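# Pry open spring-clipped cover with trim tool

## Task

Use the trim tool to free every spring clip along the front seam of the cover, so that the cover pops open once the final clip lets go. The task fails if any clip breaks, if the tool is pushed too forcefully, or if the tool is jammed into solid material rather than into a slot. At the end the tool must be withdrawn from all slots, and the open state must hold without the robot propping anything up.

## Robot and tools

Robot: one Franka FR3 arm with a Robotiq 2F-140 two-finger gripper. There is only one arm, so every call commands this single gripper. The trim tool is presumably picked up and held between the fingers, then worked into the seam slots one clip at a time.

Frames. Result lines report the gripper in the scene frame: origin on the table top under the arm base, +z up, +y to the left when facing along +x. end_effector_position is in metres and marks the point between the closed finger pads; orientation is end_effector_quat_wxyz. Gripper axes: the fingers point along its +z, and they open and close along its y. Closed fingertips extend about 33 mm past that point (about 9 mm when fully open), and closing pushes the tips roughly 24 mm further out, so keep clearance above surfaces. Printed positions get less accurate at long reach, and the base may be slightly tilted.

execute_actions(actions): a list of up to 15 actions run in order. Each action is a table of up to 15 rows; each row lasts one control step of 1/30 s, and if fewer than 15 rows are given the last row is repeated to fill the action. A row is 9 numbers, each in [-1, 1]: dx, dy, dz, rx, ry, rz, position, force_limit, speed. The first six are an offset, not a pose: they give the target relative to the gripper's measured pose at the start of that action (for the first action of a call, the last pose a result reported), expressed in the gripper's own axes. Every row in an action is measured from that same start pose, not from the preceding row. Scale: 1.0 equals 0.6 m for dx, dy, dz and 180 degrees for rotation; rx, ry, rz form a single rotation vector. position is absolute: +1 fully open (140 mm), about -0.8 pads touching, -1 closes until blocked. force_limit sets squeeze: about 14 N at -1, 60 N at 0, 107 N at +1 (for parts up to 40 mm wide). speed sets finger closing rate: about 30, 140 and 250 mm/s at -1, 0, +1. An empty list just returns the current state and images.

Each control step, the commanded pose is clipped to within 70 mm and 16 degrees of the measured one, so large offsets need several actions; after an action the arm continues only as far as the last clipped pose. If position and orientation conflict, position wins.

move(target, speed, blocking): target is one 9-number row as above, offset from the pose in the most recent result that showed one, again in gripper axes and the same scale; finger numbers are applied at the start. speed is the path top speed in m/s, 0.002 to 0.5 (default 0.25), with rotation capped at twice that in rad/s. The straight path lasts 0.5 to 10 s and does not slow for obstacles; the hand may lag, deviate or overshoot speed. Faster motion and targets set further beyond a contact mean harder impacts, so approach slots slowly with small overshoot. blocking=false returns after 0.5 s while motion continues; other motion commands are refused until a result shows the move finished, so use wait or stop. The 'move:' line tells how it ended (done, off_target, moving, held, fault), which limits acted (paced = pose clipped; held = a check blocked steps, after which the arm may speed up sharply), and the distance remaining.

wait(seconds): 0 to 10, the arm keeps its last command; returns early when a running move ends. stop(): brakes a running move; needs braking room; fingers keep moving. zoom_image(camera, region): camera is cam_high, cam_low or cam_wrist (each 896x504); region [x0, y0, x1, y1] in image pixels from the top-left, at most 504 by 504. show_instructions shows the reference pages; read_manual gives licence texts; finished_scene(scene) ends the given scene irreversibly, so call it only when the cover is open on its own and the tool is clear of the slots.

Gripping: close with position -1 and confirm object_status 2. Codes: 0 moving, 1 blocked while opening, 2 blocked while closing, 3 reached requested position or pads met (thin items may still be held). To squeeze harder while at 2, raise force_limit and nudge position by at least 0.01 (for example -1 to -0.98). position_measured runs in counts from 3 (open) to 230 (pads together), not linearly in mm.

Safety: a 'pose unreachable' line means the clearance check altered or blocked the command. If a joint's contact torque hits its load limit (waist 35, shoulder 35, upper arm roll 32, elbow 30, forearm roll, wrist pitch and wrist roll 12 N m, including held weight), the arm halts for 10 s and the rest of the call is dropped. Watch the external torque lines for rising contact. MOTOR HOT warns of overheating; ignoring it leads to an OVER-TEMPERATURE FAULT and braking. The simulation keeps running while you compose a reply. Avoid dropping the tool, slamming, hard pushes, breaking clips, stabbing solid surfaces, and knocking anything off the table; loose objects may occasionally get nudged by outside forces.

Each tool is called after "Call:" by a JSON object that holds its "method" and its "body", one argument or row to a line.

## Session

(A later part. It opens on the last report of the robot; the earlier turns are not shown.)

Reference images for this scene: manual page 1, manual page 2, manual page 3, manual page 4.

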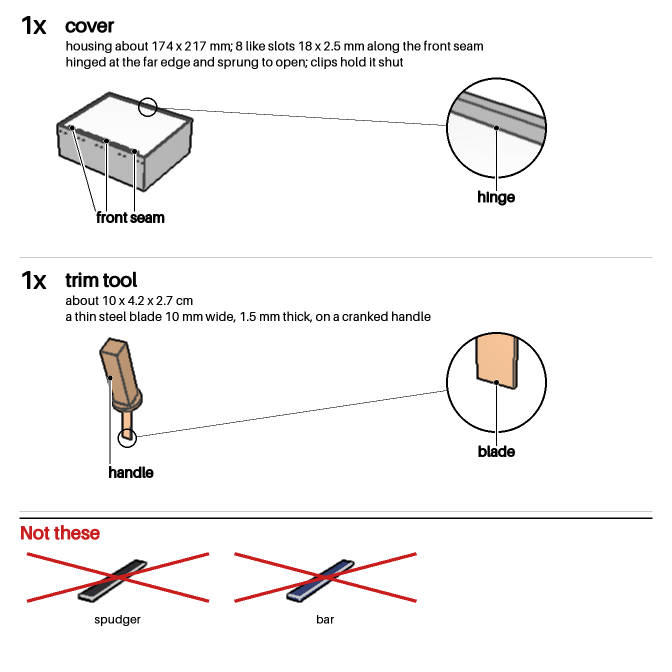

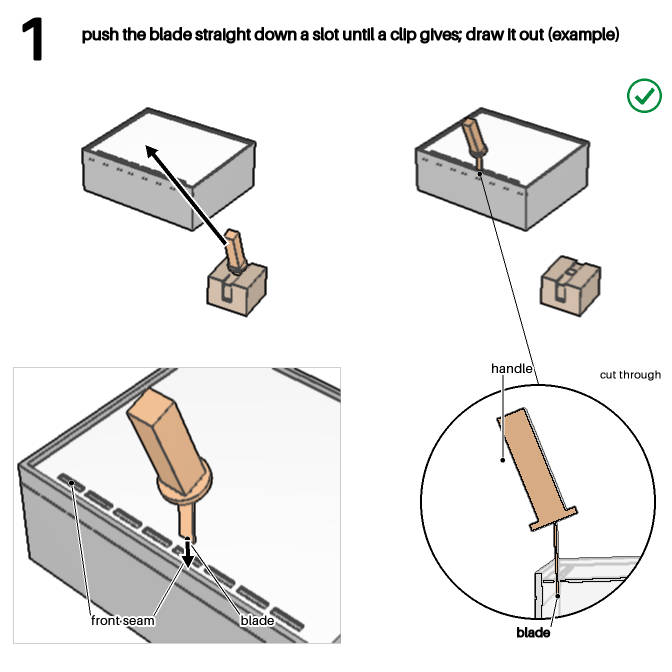

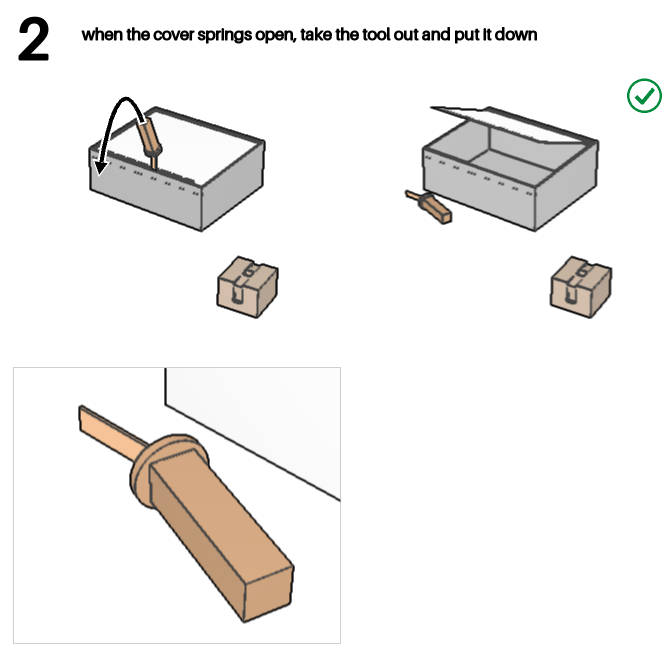

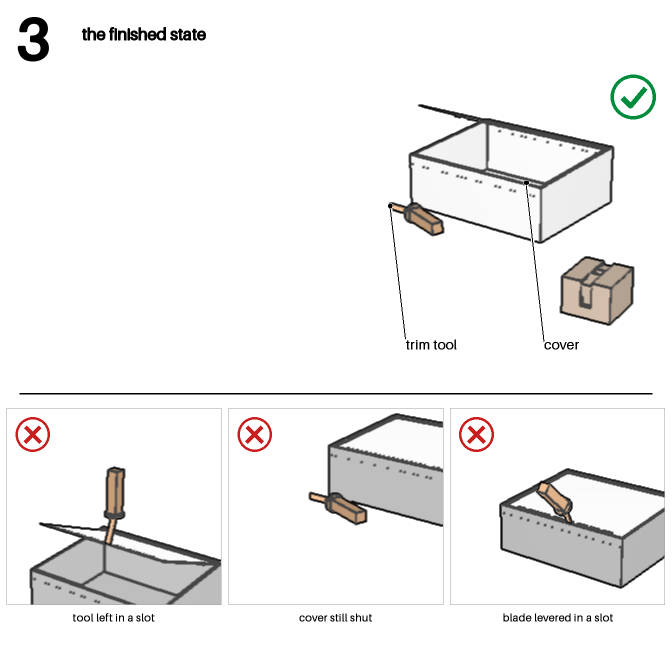

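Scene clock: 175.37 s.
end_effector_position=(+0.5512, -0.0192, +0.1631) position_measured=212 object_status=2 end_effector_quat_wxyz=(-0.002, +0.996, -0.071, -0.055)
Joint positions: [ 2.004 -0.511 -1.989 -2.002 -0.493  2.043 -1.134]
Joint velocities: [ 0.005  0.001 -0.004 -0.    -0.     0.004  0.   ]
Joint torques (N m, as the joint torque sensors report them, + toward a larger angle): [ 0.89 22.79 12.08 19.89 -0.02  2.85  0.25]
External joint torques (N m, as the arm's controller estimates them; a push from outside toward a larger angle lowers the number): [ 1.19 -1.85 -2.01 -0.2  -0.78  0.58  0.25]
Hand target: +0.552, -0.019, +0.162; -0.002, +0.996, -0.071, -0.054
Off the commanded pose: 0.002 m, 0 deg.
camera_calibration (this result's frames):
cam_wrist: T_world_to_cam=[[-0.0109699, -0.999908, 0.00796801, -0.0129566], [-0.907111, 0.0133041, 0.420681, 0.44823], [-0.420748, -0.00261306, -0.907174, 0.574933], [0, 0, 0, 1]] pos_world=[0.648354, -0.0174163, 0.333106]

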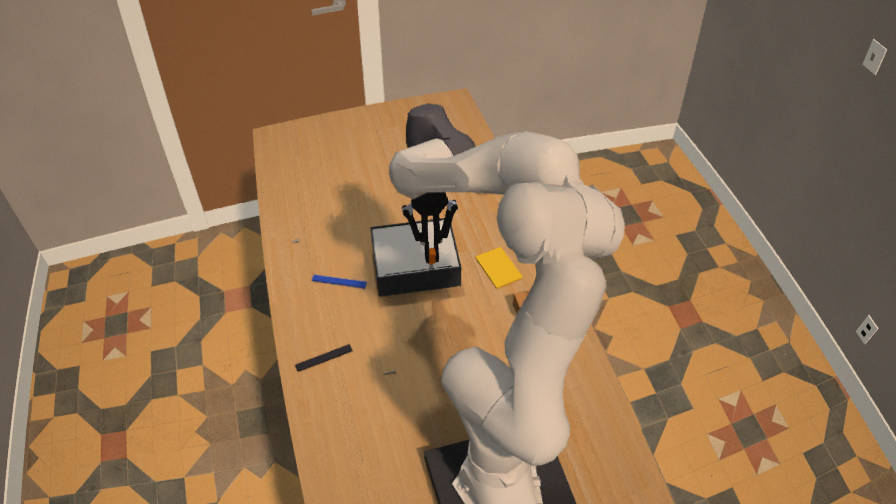

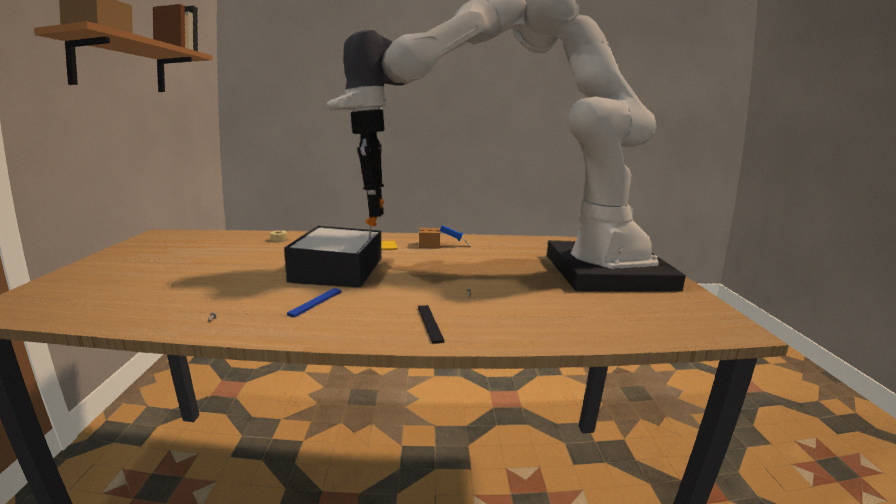

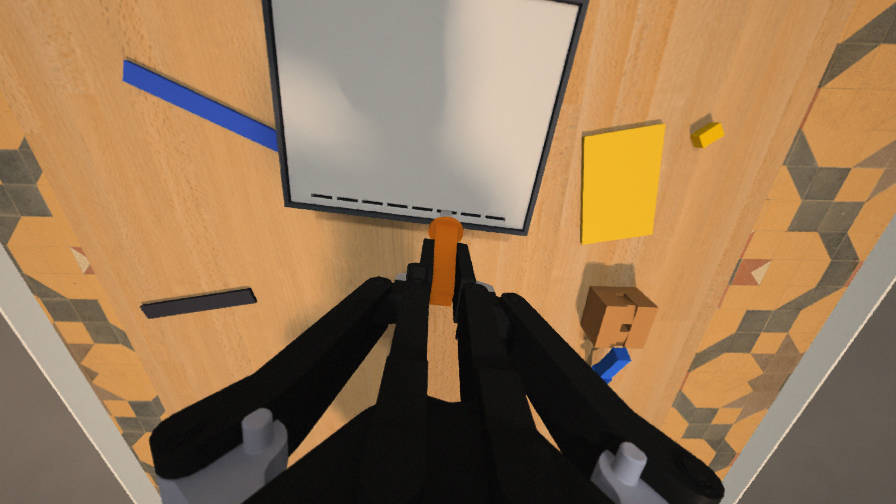

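Call:
{"method": "execute_actions", "body": {
  "actions": [
    [[0.0013,-0.0003,0.0022,0,0.0007,0,-1,0.8,-0.6],[0.0014,-0.0003,0.003,0,0.0007,0,-1,0.8,-0.6],[0.0015,-0.0003,0.0038,0,0.0007,0,-1,0.8,-0.6],[0.0016,-0.0003,0.0046,0,0.0007,0,-1,0.8,-0.6],[0.0017,-0.0003,0.0054,0,0.0007,0,-1,0.8,-0.6],[0.0018,-0.0003,0.0062,0,0.0007,0,-1,0.8,-0.6],[0.0019,-0.0003,0.007,0,0.0007,0,-1,0.8,-0.6],[0.002,-0.0003,0.0078,0,0.0007,0,-1,0.8,-0.6],[0.0021,-0.0003,0.0087,0,0.0007,0,-1,0.8,-0.6]],
    [[0.0013,-0.0003,0.0022,0,0.0007,0,-1,0.8,-0.6],[0.0014,-0.0003,0.003,0,0.0007,0,-1,0.8,-0.6],[0.0015,-0.0003,0.0038,0,0.0007,0,-1,0.8,-0.6],[0.0016,-0.0003,0.0046,0,0.0007,0,-1,0.8,-0.6],[0.0017,-0.0003,0.0054,0,0.0007,0,-1,0.8,-0.6],[0.0018,-0.0003,0.0062,0,0.0007,0,-1,0.8,-0.6],[0.0019,-0.0003,0.007,0,0.0007,0,-1,0.8,-0.6]]
  ]
}}

Scene clock: 180.27 s.
end_effector_position=(+0.5509, -0.0190, +0.1579) position_measured=212 object_status=2 end_effector_quat_wxyz=(-0.002, +0.996, -0.069, -0.056)
Joint positions: [ 2.016 -0.515 -2.004 -2.005 -0.497  2.052 -1.134]
Joint velocities: [ 0.     0.001  0.     0.    -0.     0.001 -0.   ]
Joint torques (N m, as the joint torque sensors report them, + toward a larger angle): [ 1.24 21.94 11.07 19.01 -0.34  3.32  0.3 ]
External joint torques (N m, as the arm's controller estimates them; a push from outside toward a larger angle lowers the number): [ 1.72 -3.03 -2.84 -1.03 -1.08  1.06  0.3 ]
External joint torques at the end of the 1st action: [ 1.26 -1.92 -1.6  -0.22 -0.91  0.84  0.3 ]
Hand target: +0.552, -0.019, +0.155; -0.002, +0.996, -0.070, -0.055
Off the commanded pose: 0.003 m, 0 deg.
camera_calibration (this result's frames):
cam_wrist: T_world_to_cam=[[-0.00868786, -0.999929, 0.00810618, -0.0139643], [-0.906483, 0.0112977, 0.42209, 0.449551], [-0.422152, -0.00368106, -0.906518, 0.570787], [0, 0, 0, 1]] pos_world=[0.648348, -0.0169411, 0.327791]

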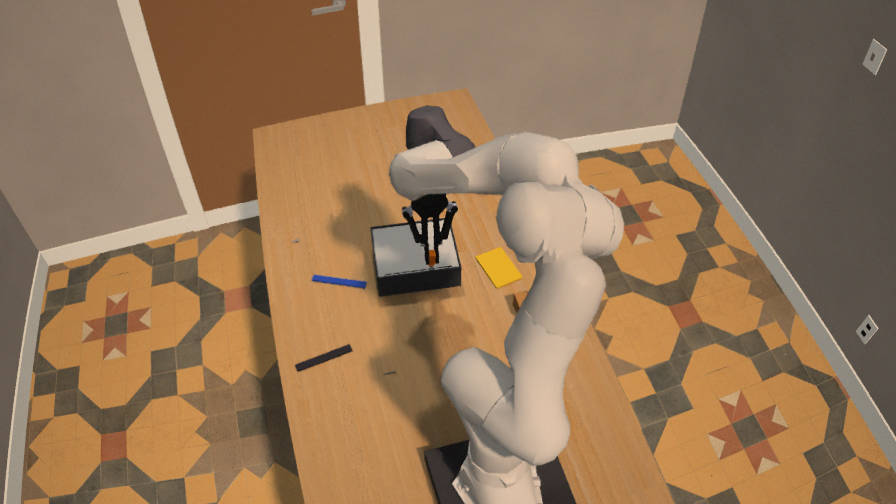

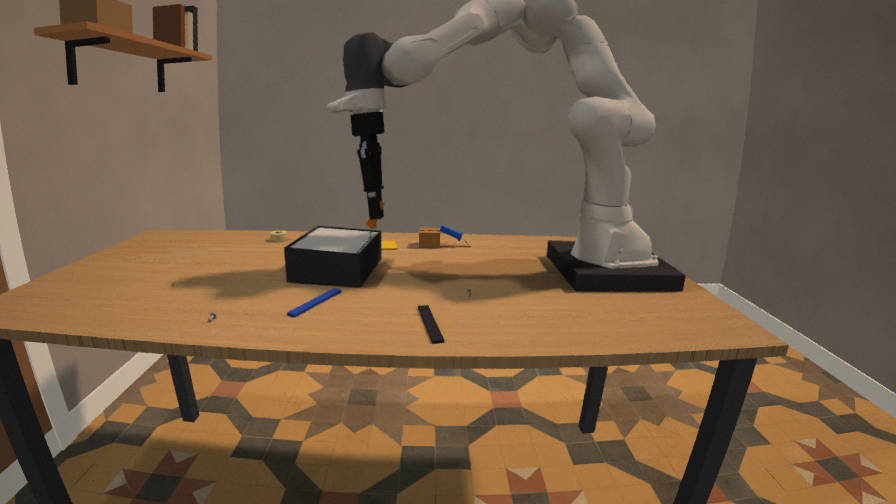

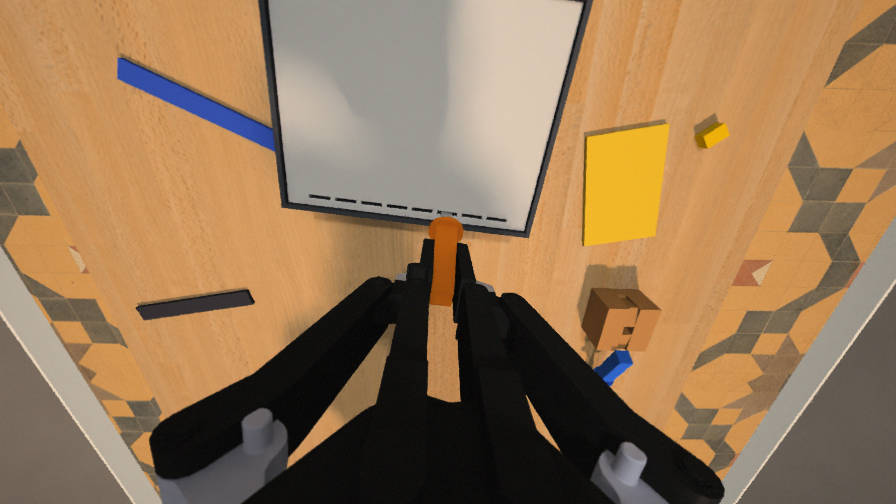

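Clip again. Ramp.

Call:
{"method": "execute_actions", "body": {
  "actions": [
    [[0.0005,0.0001,0.0045,0,0.0002,0,-1,0.8,-0.6],[-0.001,0.0004,0.0052,0,-0.0007,0,-1,0.8,-0.6],[-0.0025,0.0007,0.0062,0,-0.0015,0,-1,0.8,-0.6],[-0.004,0.0009,0.0072,0,-0.0023,0,-1,0.8,-0.6],[-0.005,0.0011,0.0082,0,-0.0029,0,-1,0.8,-0.6],[-0.0058,0.0012,0.0092,0,-0.0033,0,-1,0.8,-0.6],[-0.0065,0.0013,0.01,0,-0.0037,0,-1,0.8,-0.6],[-0.007,0.0014,0.0107,0,-0.004,0,-1,0.8,-0.6],[-0.0075,0.0015,0.0113,0,-0.0043,0,-1,0.8,-0.6],[-0.008,0.0015,0.0119,0,-0.0046,0,-1,0.8,-0.6],[-0.0083,0.0016,0.0125,0,-0.0047,0,-1,0.8,-0.6]]
  ]
}}

Call:
{"method": "wait", "body": {
  "seconds": 0.4
}}

Scene clock: 184.40 s.
end_effector_position=(+0.5507, -0.0192, +0.1564) position_measured=212 object_status=2 end_effector_quat_wxyz=(-0.003, +0.996, -0.070, -0.056)
Joint positions: [ 2.017 -0.516 -2.007 -2.007 -0.497  2.056 -1.134]
Joint velocities: [ 0.004  0.    -0.006 -0.004  0.     0.008 -0.   ]
Joint torques (N m, as the joint torque sensors report them, + toward a larger angle): [ 0.37 21.54 11.47 16.4   0.51  1.16  0.17]
External joint torques (N m, as the arm's controller estimates them; a push from outside toward a larger angle lowers the number): [ 0.71 -3.54 -2.61 -3.55 -0.25 -1.12  0.17]
Hand target: +0.545, -0.019, +0.151; -0.003, +0.996, -0.069, -0.064
Off the commanded pose: 0.008 m, 1 deg.
camera_calibration (this result's frames):
cam_wrist: T_world_to_cam=[[-0.00976809, -0.99993, 0.00669858, -0.01336], [-0.906352, 0.0116834, 0.422361, 0.449887], [-0.42241, -0.00194561, -0.906403, 0.569422], [0, 0, 0, 1]] pos_world=[0.648155, -0.0175073, 0.326201]

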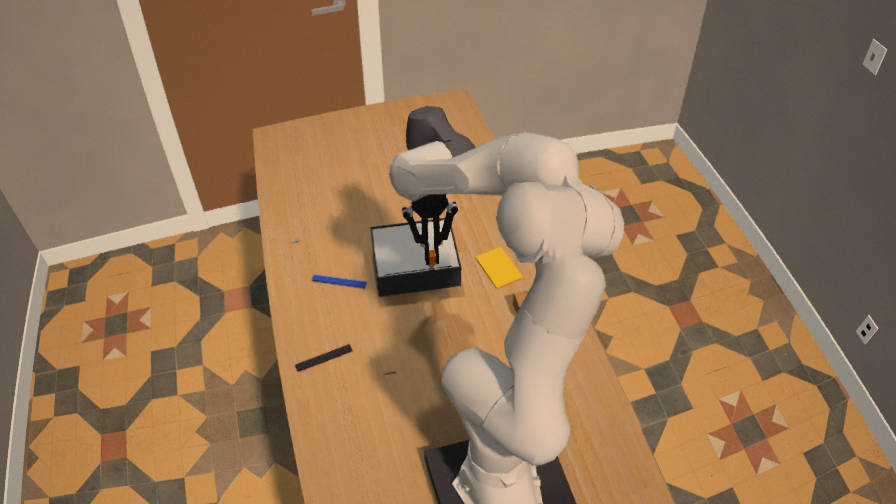

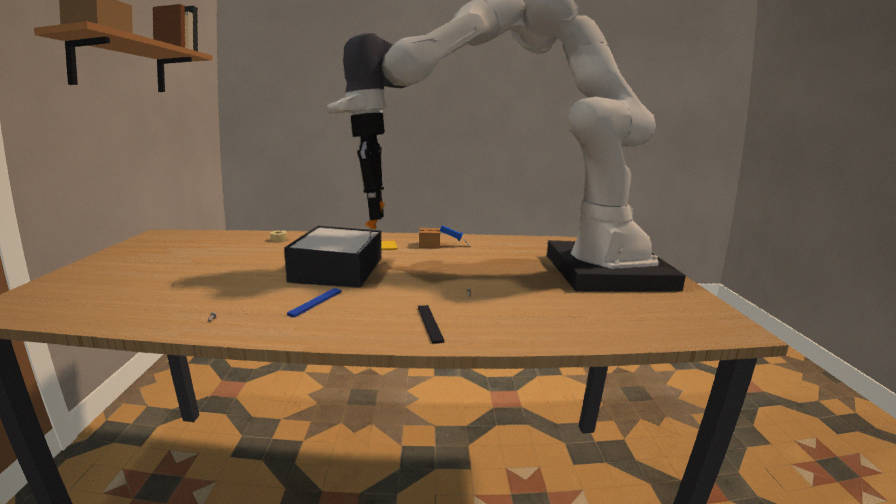

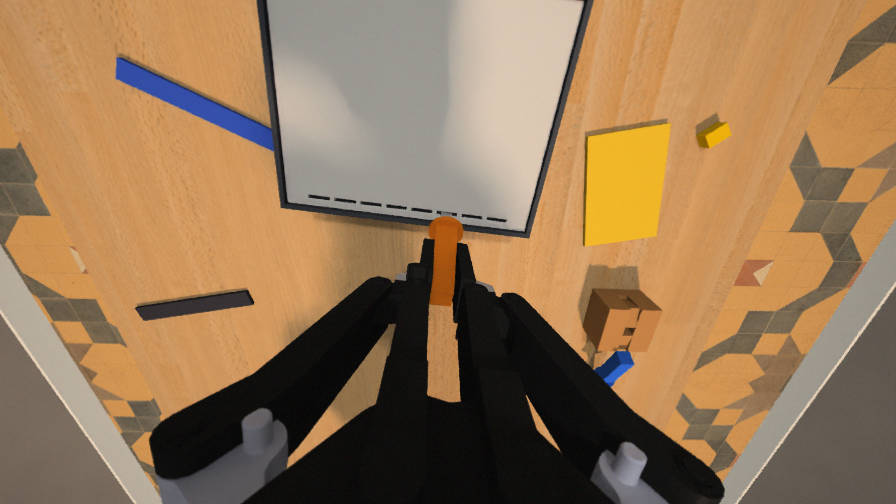

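Scene clock: 184.80 s.
end_effector_position=(+0.5507, -0.0192, +0.1561) position_measured=212 object_status=2 end_effector_quat_wxyz=(-0.003, +0.996, -0.070, -0.056)
Joint positions: [ 2.017 -0.516 -2.008 -2.007 -0.497  2.057 -1.134]
Joint velocities: [-0.     0.001 -0.     0.001 -0.001  0.001  0.002]
Joint torques (N m, as the joint torque sensors report them, + toward a larger angle): [ 0.74 21.65 11.29 16.79  0.53  1.36  0.2 ]
External joint torques (N m, as the arm's controller estimates them; a push from outside toward a larger angle lowers the number): [ 1.21 -3.41 -2.65 -3.19 -0.21 -0.91  0.2 ]
Hand target: +0.545, -0.019, +0.151; -0.003, +0.996, -0.069, -0.064
Off the commanded pose: 0.008 m, 1 deg.
wait: 0.40 s; at rest by 0.17 s
camera_calibration (this result's frames):
cam_wrist: T_world_to_cam=[[-0.00989275, -0.999929, 0.00659567, -0.0133009], [-0.906419, 0.0117526, 0.422216, 0.450054], [-0.422264, -0.00180155, -0.906471, 0.569151], [0, 0, 0, 1]] pos_world=[0.648138, -0.0175639, 0.325986]

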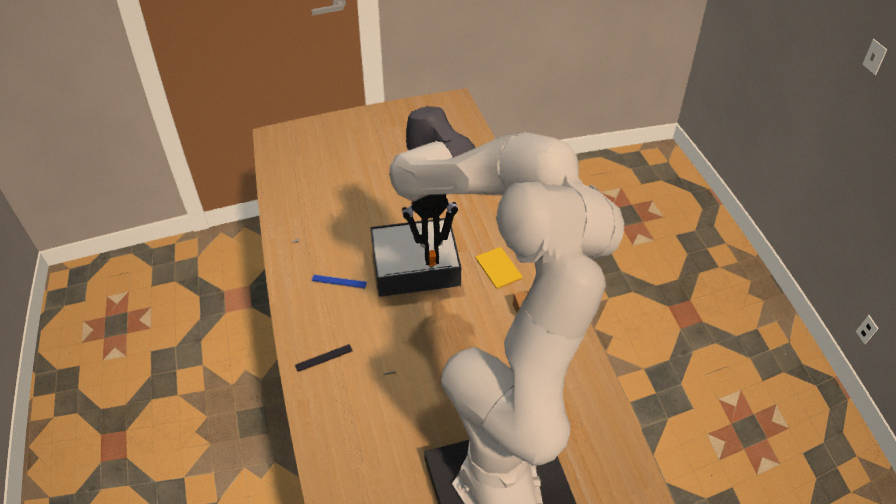

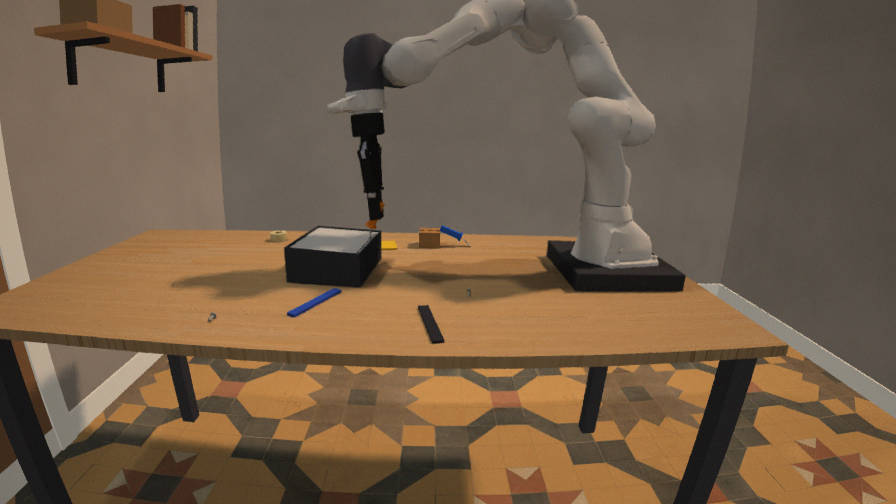

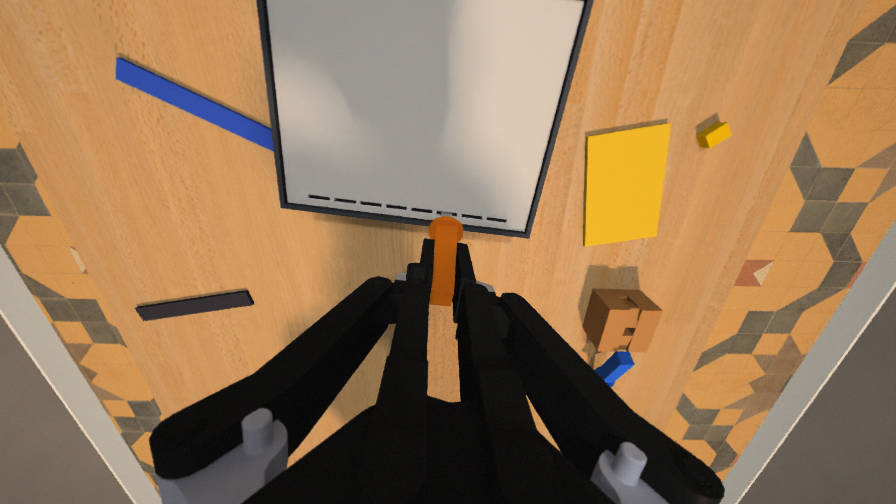

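Call:
{"method": "move", "body": {
  "target": [-0.004,0,-0.0235,0,0,0,-1,0.8,-0.6],
  "speed": 0.03
}}

Call:
{"method": "move", "body": {
  "target": [0,-0.0385,0,0.001,0,0.001,-1,0.8,-0.6],
  "speed": 0.04
}}

Call:
{"method": "zoom_image", "body": {
  "camera": "cam_wrist",
  "region": [425,195,470,225]
}}

Scene clock: 190.27 s.
end_effector_position=(+0.5507, -0.0191, +0.1689) position_measured=212 object_status=2 end_effector_quat_wxyz=(-0.002, +0.996, -0.072, -0.055)
Joint positions: [ 1.993 -0.5   -1.977 -2.001 -0.483  2.036 -1.137]
Joint velocities: [-0.009 -0.     0.009 -0.     0.001 -0.012 -0.001]
Joint torques (N m, as the joint torque sensors report them, + toward a larger angle): [-1.49 24.04 15.48 21.49  1.76  1.55 -0.27]
External joint torques (N m, as the arm's controller estimates them; a push from outside toward a larger angle lowers the number): [-1.23  0.08  1.67  1.29  1.   -0.72 -0.27]
Hand target: +0.550, -0.019, +0.170; -0.003, +0.996, -0.070, -0.056
Off the commanded pose: 0.002 m, 0 deg.
move: done
camera_calibration (this result's frames):
cam_wrist: T_world_to_cam=[[-0.0135638, -0.999876, 0.00803319, -0.0114158], [-0.907684, 0.0156824, 0.419361, 0.445981], [-0.419435, -0.00160349, -0.907784, 0.579409], [0, 0, 0, 1]] pos_world=[0.647679, -0.0174793, 0.339043]

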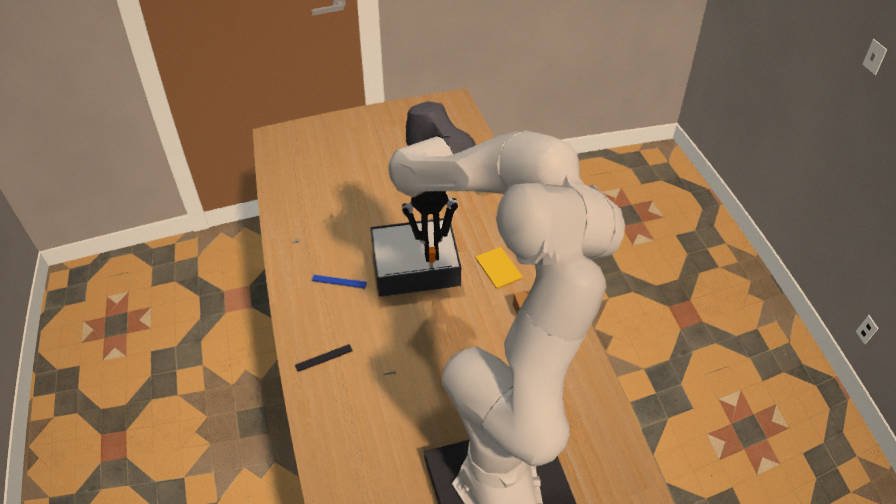

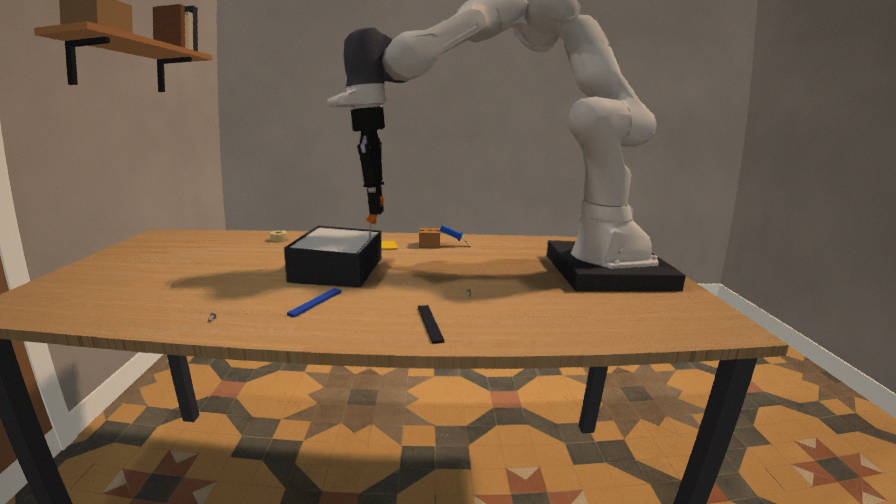

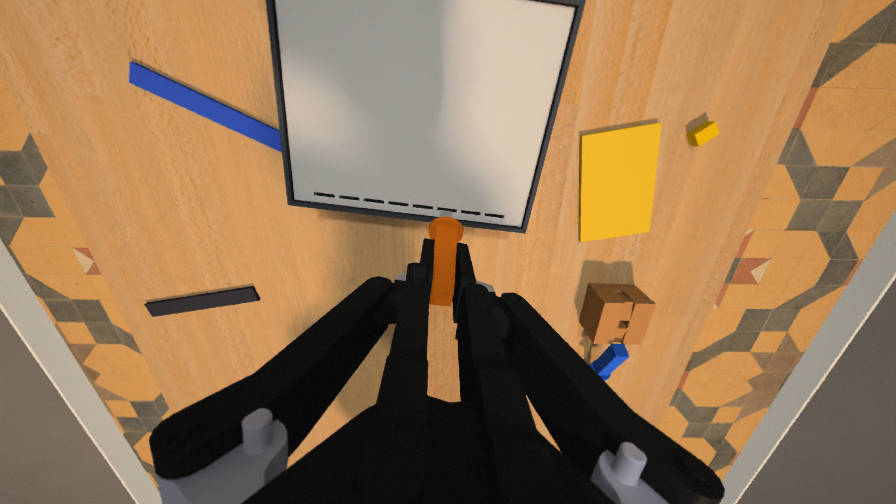

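Scene clock: 191.13 s.
end_effector_position=(+0.5536, +0.0028, +0.1695) position_measured=212 object_status=2 end_effector_quat_wxyz=(-0.001, +0.996, -0.066, -0.054)
Joint positions: [ 2.039 -0.502 -1.983 -1.994 -0.481  2.036 -1.112]
Joint velocities: [-0.001 -0.    -0.008  0.002  0.002  0.     0.019]
Joint torques (N m, as the joint torque sensors report them, + toward a larger angle): [ 0.67 22.29 12.6  21.86  1.92  2.3   0.44]
External joint torques (N m, as the arm's controller estimates them; a push from outside toward a larger angle lowers the number): [ 1.08 -1.94 -1.21  1.61  1.15  0.03  0.44]
Hand target: +0.554, +0.004, +0.169; -0.004, +0.996, -0.073, -0.054
Off the commanded pose: 0.001 m, 1 deg.
move: done
camera_calibration (this result's frames):
cam_wrist: T_world_to_cam=[[-0.00170339, -0.999953, 0.0095452, 0.00366089], [-0.908557, 0.00553514, 0.417723, 0.448784], [-0.417756, -0.00796082, -0.908524, 0.580389], [0, 0, 0, 1]] pos_world=[0.650214, 0.005797, 0.339795]

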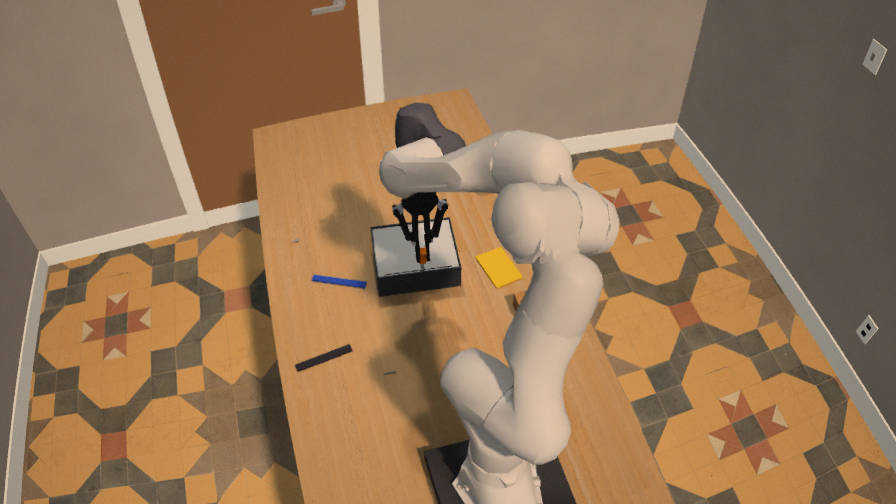

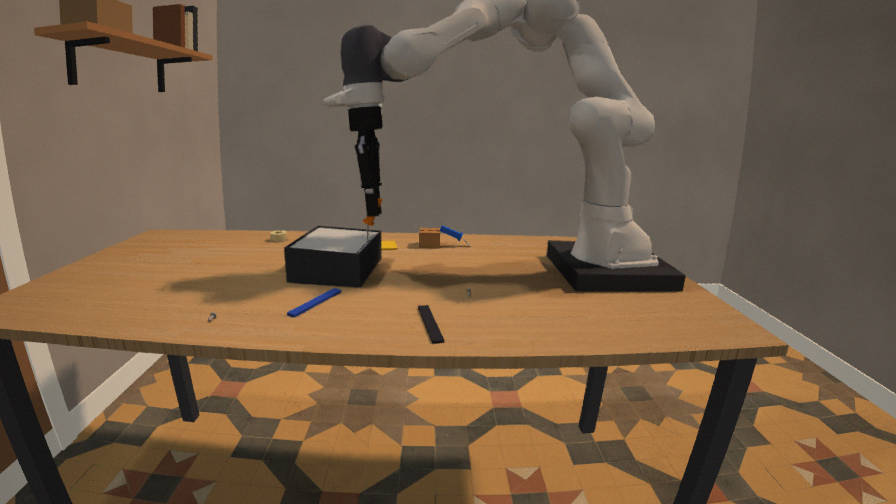

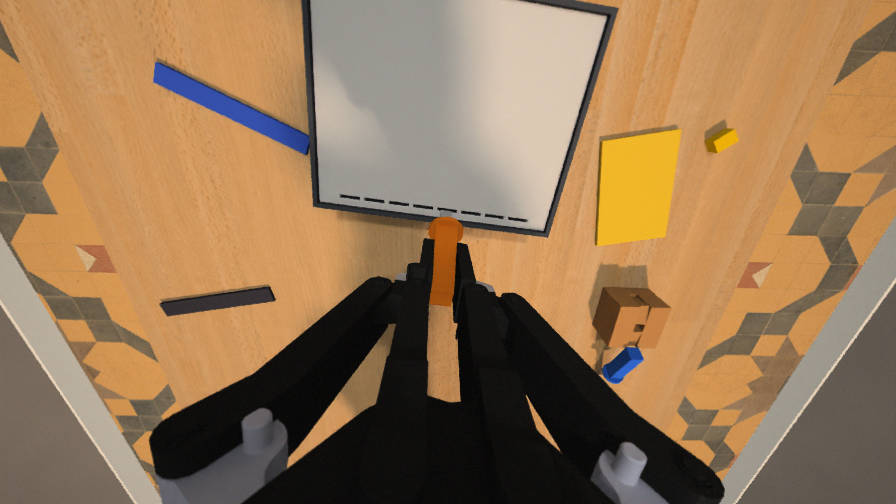

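Region (425, 195, 470, 225) of cam_wrist's 896x504 image, scaled by 11.200, with more detail than that image has.

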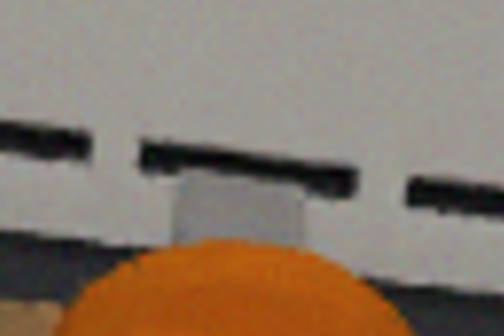

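Call:
{"method": "execute_actions", "body": {
  "actions": [
    [[0.0015,0,0.001,0.001,0,0.004,-1,0.8,-0.6],[0.0016,0,0.002,0.001,0,0.004,-1,0.8,-0.6],[0.0018,0,0.003,0.001,0,0.004,-1,0.8,-0.6],[0.0019,0,0.004,0.001,0,0.004,-1,0.8,-0.6],[0.002,0,0.005,0.001,0,0.004,-1,0.8,-0.6],[0.0022,0,0.006,0.001,0,0.004,-1,0.8,-0.6],[0.0023,0,0.007,0.001,0,0.004,-1,0.8,-0.6],[0.0024,0,0.0077,0.001,0,0.004,-1,0.8,-0.6]]
  ]
}}

Call:
{"method": "zoom_image", "body": {
  "camera": "cam_wrist",
  "region": [425,195,470,225]
}}

Scene clock: 195.97 s.
end_effector_position=(+0.5538, +0.0024, +0.1661) position_measured=212 object_status=2 end_effector_quat_wxyz=(-0.003, +0.996, -0.070, -0.055)
Joint positions: [ 2.046 -0.506 -1.994 -1.994 -0.481  2.041 -1.105]
Joint velocities: [ 0.007  0.001 -0.008 -0.    -0.     0.007  0.   ]
Joint torques (N m, as the joint torque sensors report them, + toward a larger angle): [ 1.8  23.3  11.59 20.14  0.24  2.68  0.44]
External joint torques (N m, as the arm's controller estimates them; a push from outside toward a larger angle lowers the number): [ 2.2  -1.38 -2.28 -0.09 -0.53  0.41  0.44]
Hand target: +0.555, +0.003, +0.165; -0.003, +0.996, -0.072, -0.054
Off the commanded pose: 0.002 m, 0 deg.
camera_calibration (this result's frames):
cam_wrist: T_world_to_cam=[[-0.0108151, -0.999915, 0.00730114, 0.0086921], [-0.907547, 0.012881, 0.419753, 0.449416], [-0.419812, -0.00208644, -0.907609, 0.578344], [0, 0, 0, 1]] pos_world=[0.650755, 0.00410912, 0.336203]

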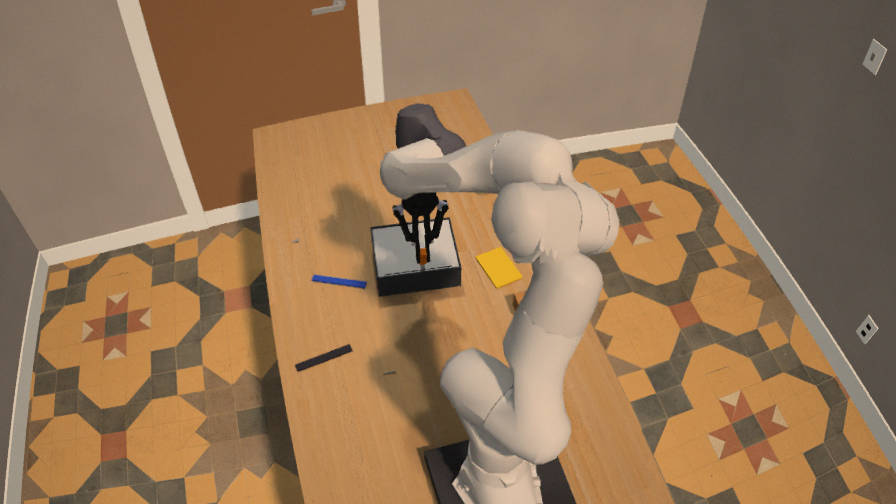

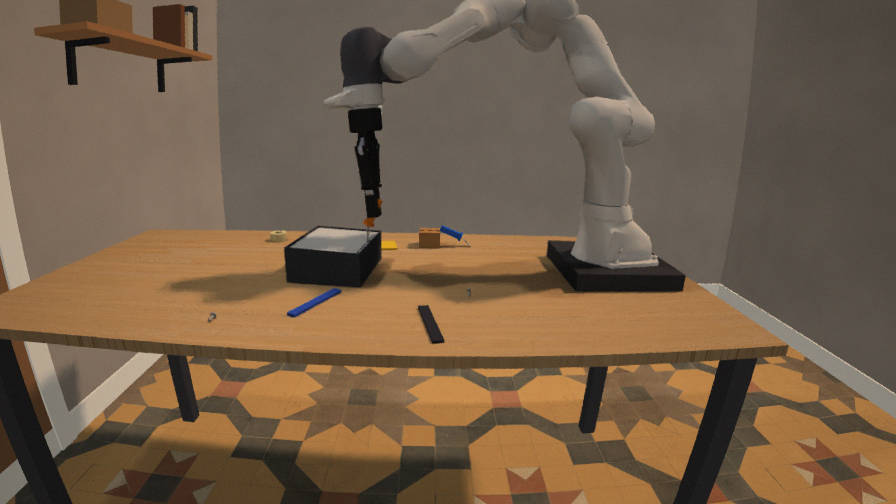

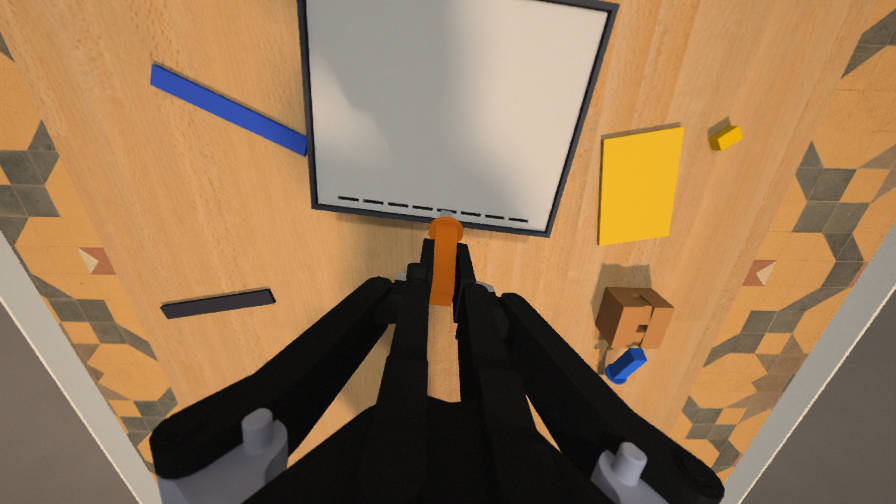

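Region (425, 195, 470, 225) of cam_wrist's 896x504 image, scaled by 11.200, with more detail than that image has.

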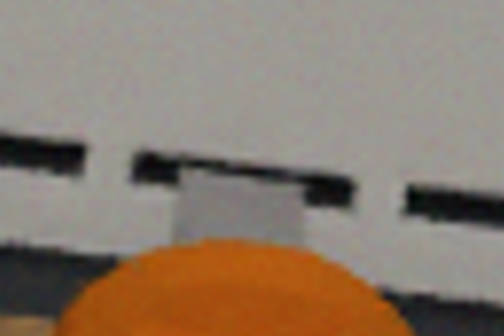

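Call:
{"method": "execute_actions", "body": {
  "actions": [
    [[0.001,-0.0003,0.0022,0,0.0006,0,-1,0.8,-0.6],[0.001,-0.0003,0.003,0,0.0006,0,-1,0.8,-0.6],[0.0011,-0.0003,0.0038,0,0.0006,0,-1,0.8,-0.6],[0.0012,-0.0003,0.0046,0,0.0006,0,-1,0.8,-0.6],[0.0013,-0.0003,0.0054,0,0.0006,0,-1,0.8,-0.6],[0.0014,-0.0003,0.0062,0,0.0006,0,-1,0.8,-0.6],[0.0015,-0.0003,0.007,0,0.0006,0,-1,0.8,-0.6]]
  ]
}}

Scene clock: 199.50 s.
end_effector_position=(+0.5535, +0.0024, +0.1632) position_measured=212 object_status=2 end_effector_quat_wxyz=(-0.003, +0.996, -0.070, -0.055)
Joint positions: [ 2.052 -0.508 -2.001 -1.997 -0.482  2.047 -1.105]
Joint velocities: [ 0.004  0.    -0.004 -0.     0.001  0.005  0.002]
Joint torques (N m, as the joint torque sensors report them, + toward a larger angle): [ 0.68 23.22 13.06 20.   -0.01  2.66  0.29]
External joint torques (N m, as the arm's controller estimates them; a push from outside toward a larger angle lowers the number): [ 1.   -1.65 -0.85 -0.11 -0.77  0.39  0.3 ]
Hand target: +0.554, +0.002, +0.162; -0.003, +0.996, -0.070, -0.054
Off the commanded pose: 0.002 m, 0 deg.
camera_calibration (this result's frames):
cam_wrist: T_world_to_cam=[[-0.01045, -0.999923, 0.00675618, 0.00862239], [-0.907306, 0.0123218, 0.42029, 0.450152], [-0.420341, -0.0017379, -0.907365, 0.57589], [0, 0, 0, 1]] pos_world=[0.650585, 0.00407587, 0.333289]

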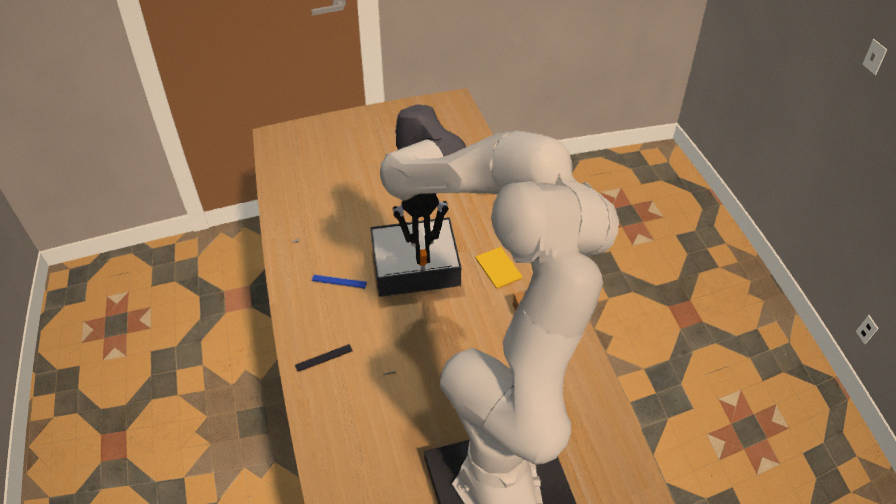

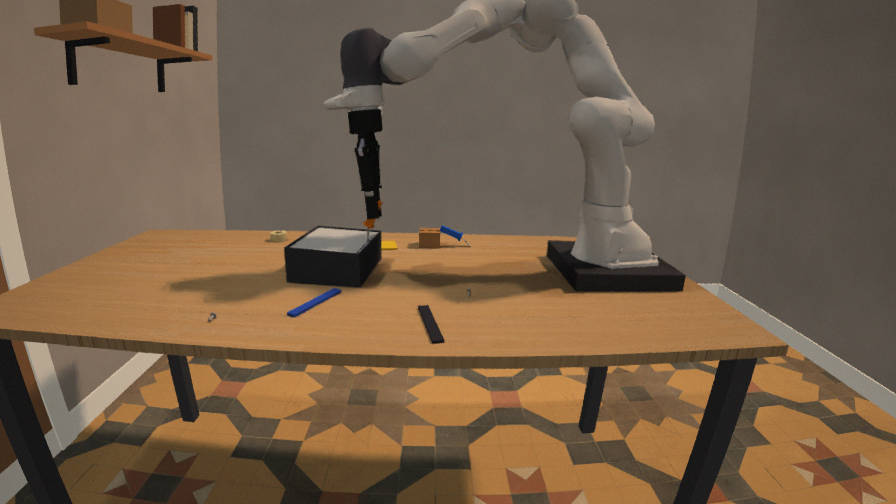

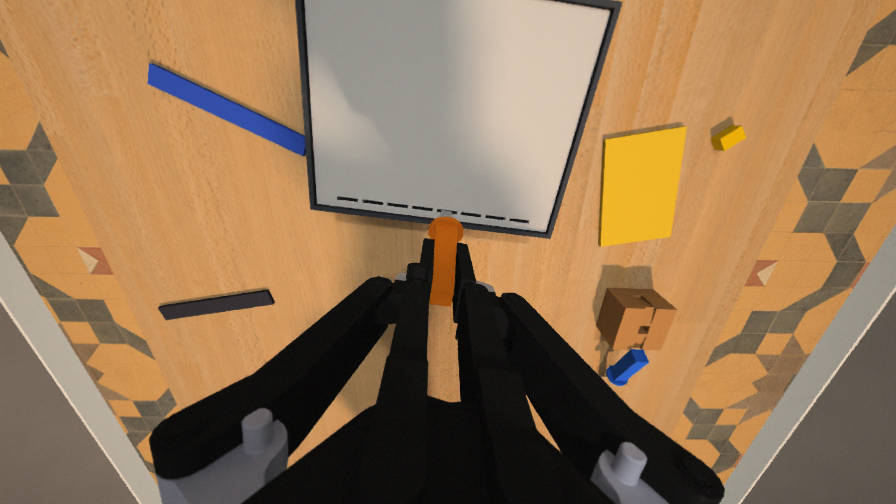

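Call:
{"method": "execute_actions", "body": {
  "actions": [
    [[0.0014,-0.0003,0.0022,0,0.0007,0,-1,0.8,-0.6],[0.0015,-0.0003,0.003,0,0.0007,0,-1,0.8,-0.6],[0.0016,-0.0003,0.0038,0,0.0007,0,-1,0.8,-0.6],[0.0018,-0.0003,0.0046,0,0.0007,0,-1,0.8,-0.6],[0.0019,-0.0003,0.0054,0,0.0007,0,-1,0.8,-0.6],[0.002,-0.0003,0.0062,0,0.0007,0,-1,0.8,-0.6],[0.0022,-0.0003,0.007,0,0.0007,0,-1,0.8,-0.6],[0.0023,-0.0003,0.0078,0,0.0007,0,-1,0.8,-0.6],[0.0024,-0.0003,0.0087,0,0.0007,0,-1,0.8,-0.6]],
    [[0.0013,-0.0003,0.0022,0,0.0007,0,-1,0.8,-0.6],[0.0014,-0.0003,0.003,0,0.0007,0,-1,0.8,-0.6],[0.0015,-0.0003,0.0038,0,0.0007,0,-1,0.8,-0.6],[0.0016,-0.0003,0.0046,0,0.0007,0,-1,0.8,-0.6],[0.0017,-0.0003,0.0054,0,0.0007,0,-1,0.8,-0.6],[0.0018,-0.0003,0.0062,0,0.0007,0,-1,0.8,-0.6],[0.0019,-0.0003,0.007,0,0.0007,0,-1,0.8,-0.6]]
  ]
}}

Scene clock: 205.00 s.
end_effector_position=(+0.5536, +0.0023, +0.1566) position_measured=212 object_status=2 end_effector_quat_wxyz=(-0.003, +0.996, -0.069, -0.056)
Joint positions: [ 2.065 -0.514 -2.019 -2.001 -0.487  2.06  -1.105]
Joint velocities: [ 0.005 -0.001 -0.005 -0.002  0.     0.004 -0.002]
Joint torques (N m, as the joint torque sensors report them, + toward a larger angle): [ 1.12 23.58 12.38 19.61 -0.02  2.82  0.27]
External joint torques (N m, as the arm's controller estimates them; a push from outside toward a larger angle lowers the number): [ 1.54 -1.76 -1.49 -0.38 -0.78  0.56  0.27]
External joint torques at the end of the 1st action: [ 1.08 -1.77 -0.89 -0.41 -0.87  0.53  0.32]
Hand target: +0.554, +0.002, +0.155; -0.003, +0.996, -0.070, -0.054
Off the commanded pose: 0.002 m, 0 deg.
camera_calibration (this result's frames):
cam_wrist: T_world_to_cam=[[-0.00887253, -0.999945, 0.00567622, 0.00784692], [-0.907078, 0.0104374, 0.420834, 0.452854], [-0.42087, -0.00141491, -0.90712, 0.570187], [0, 0, 0, 1]] pos_world=[0.650818, 0.00392663, 0.326607]

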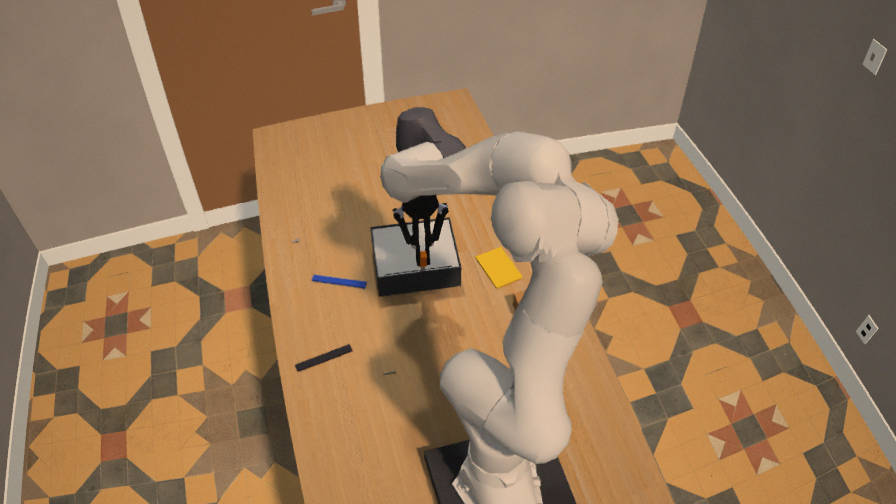

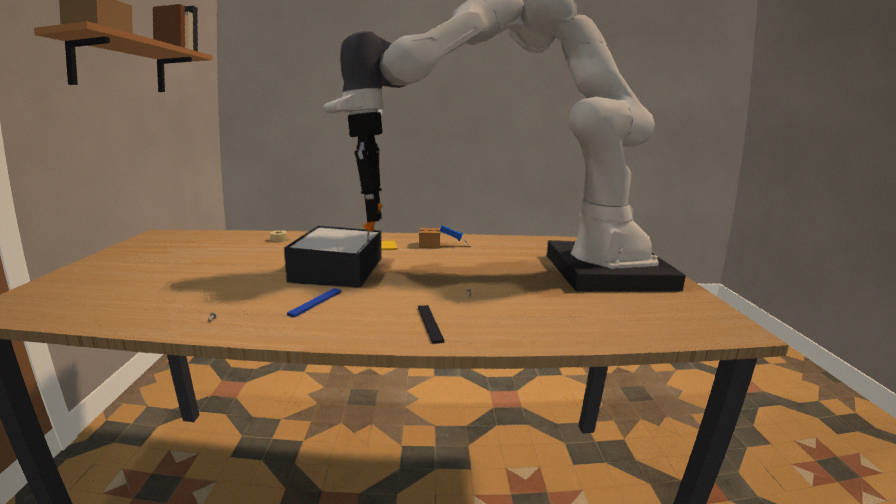

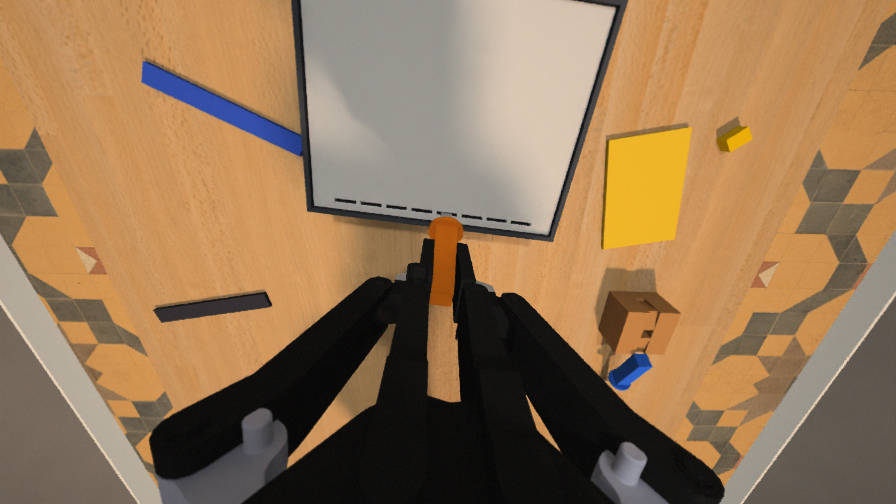

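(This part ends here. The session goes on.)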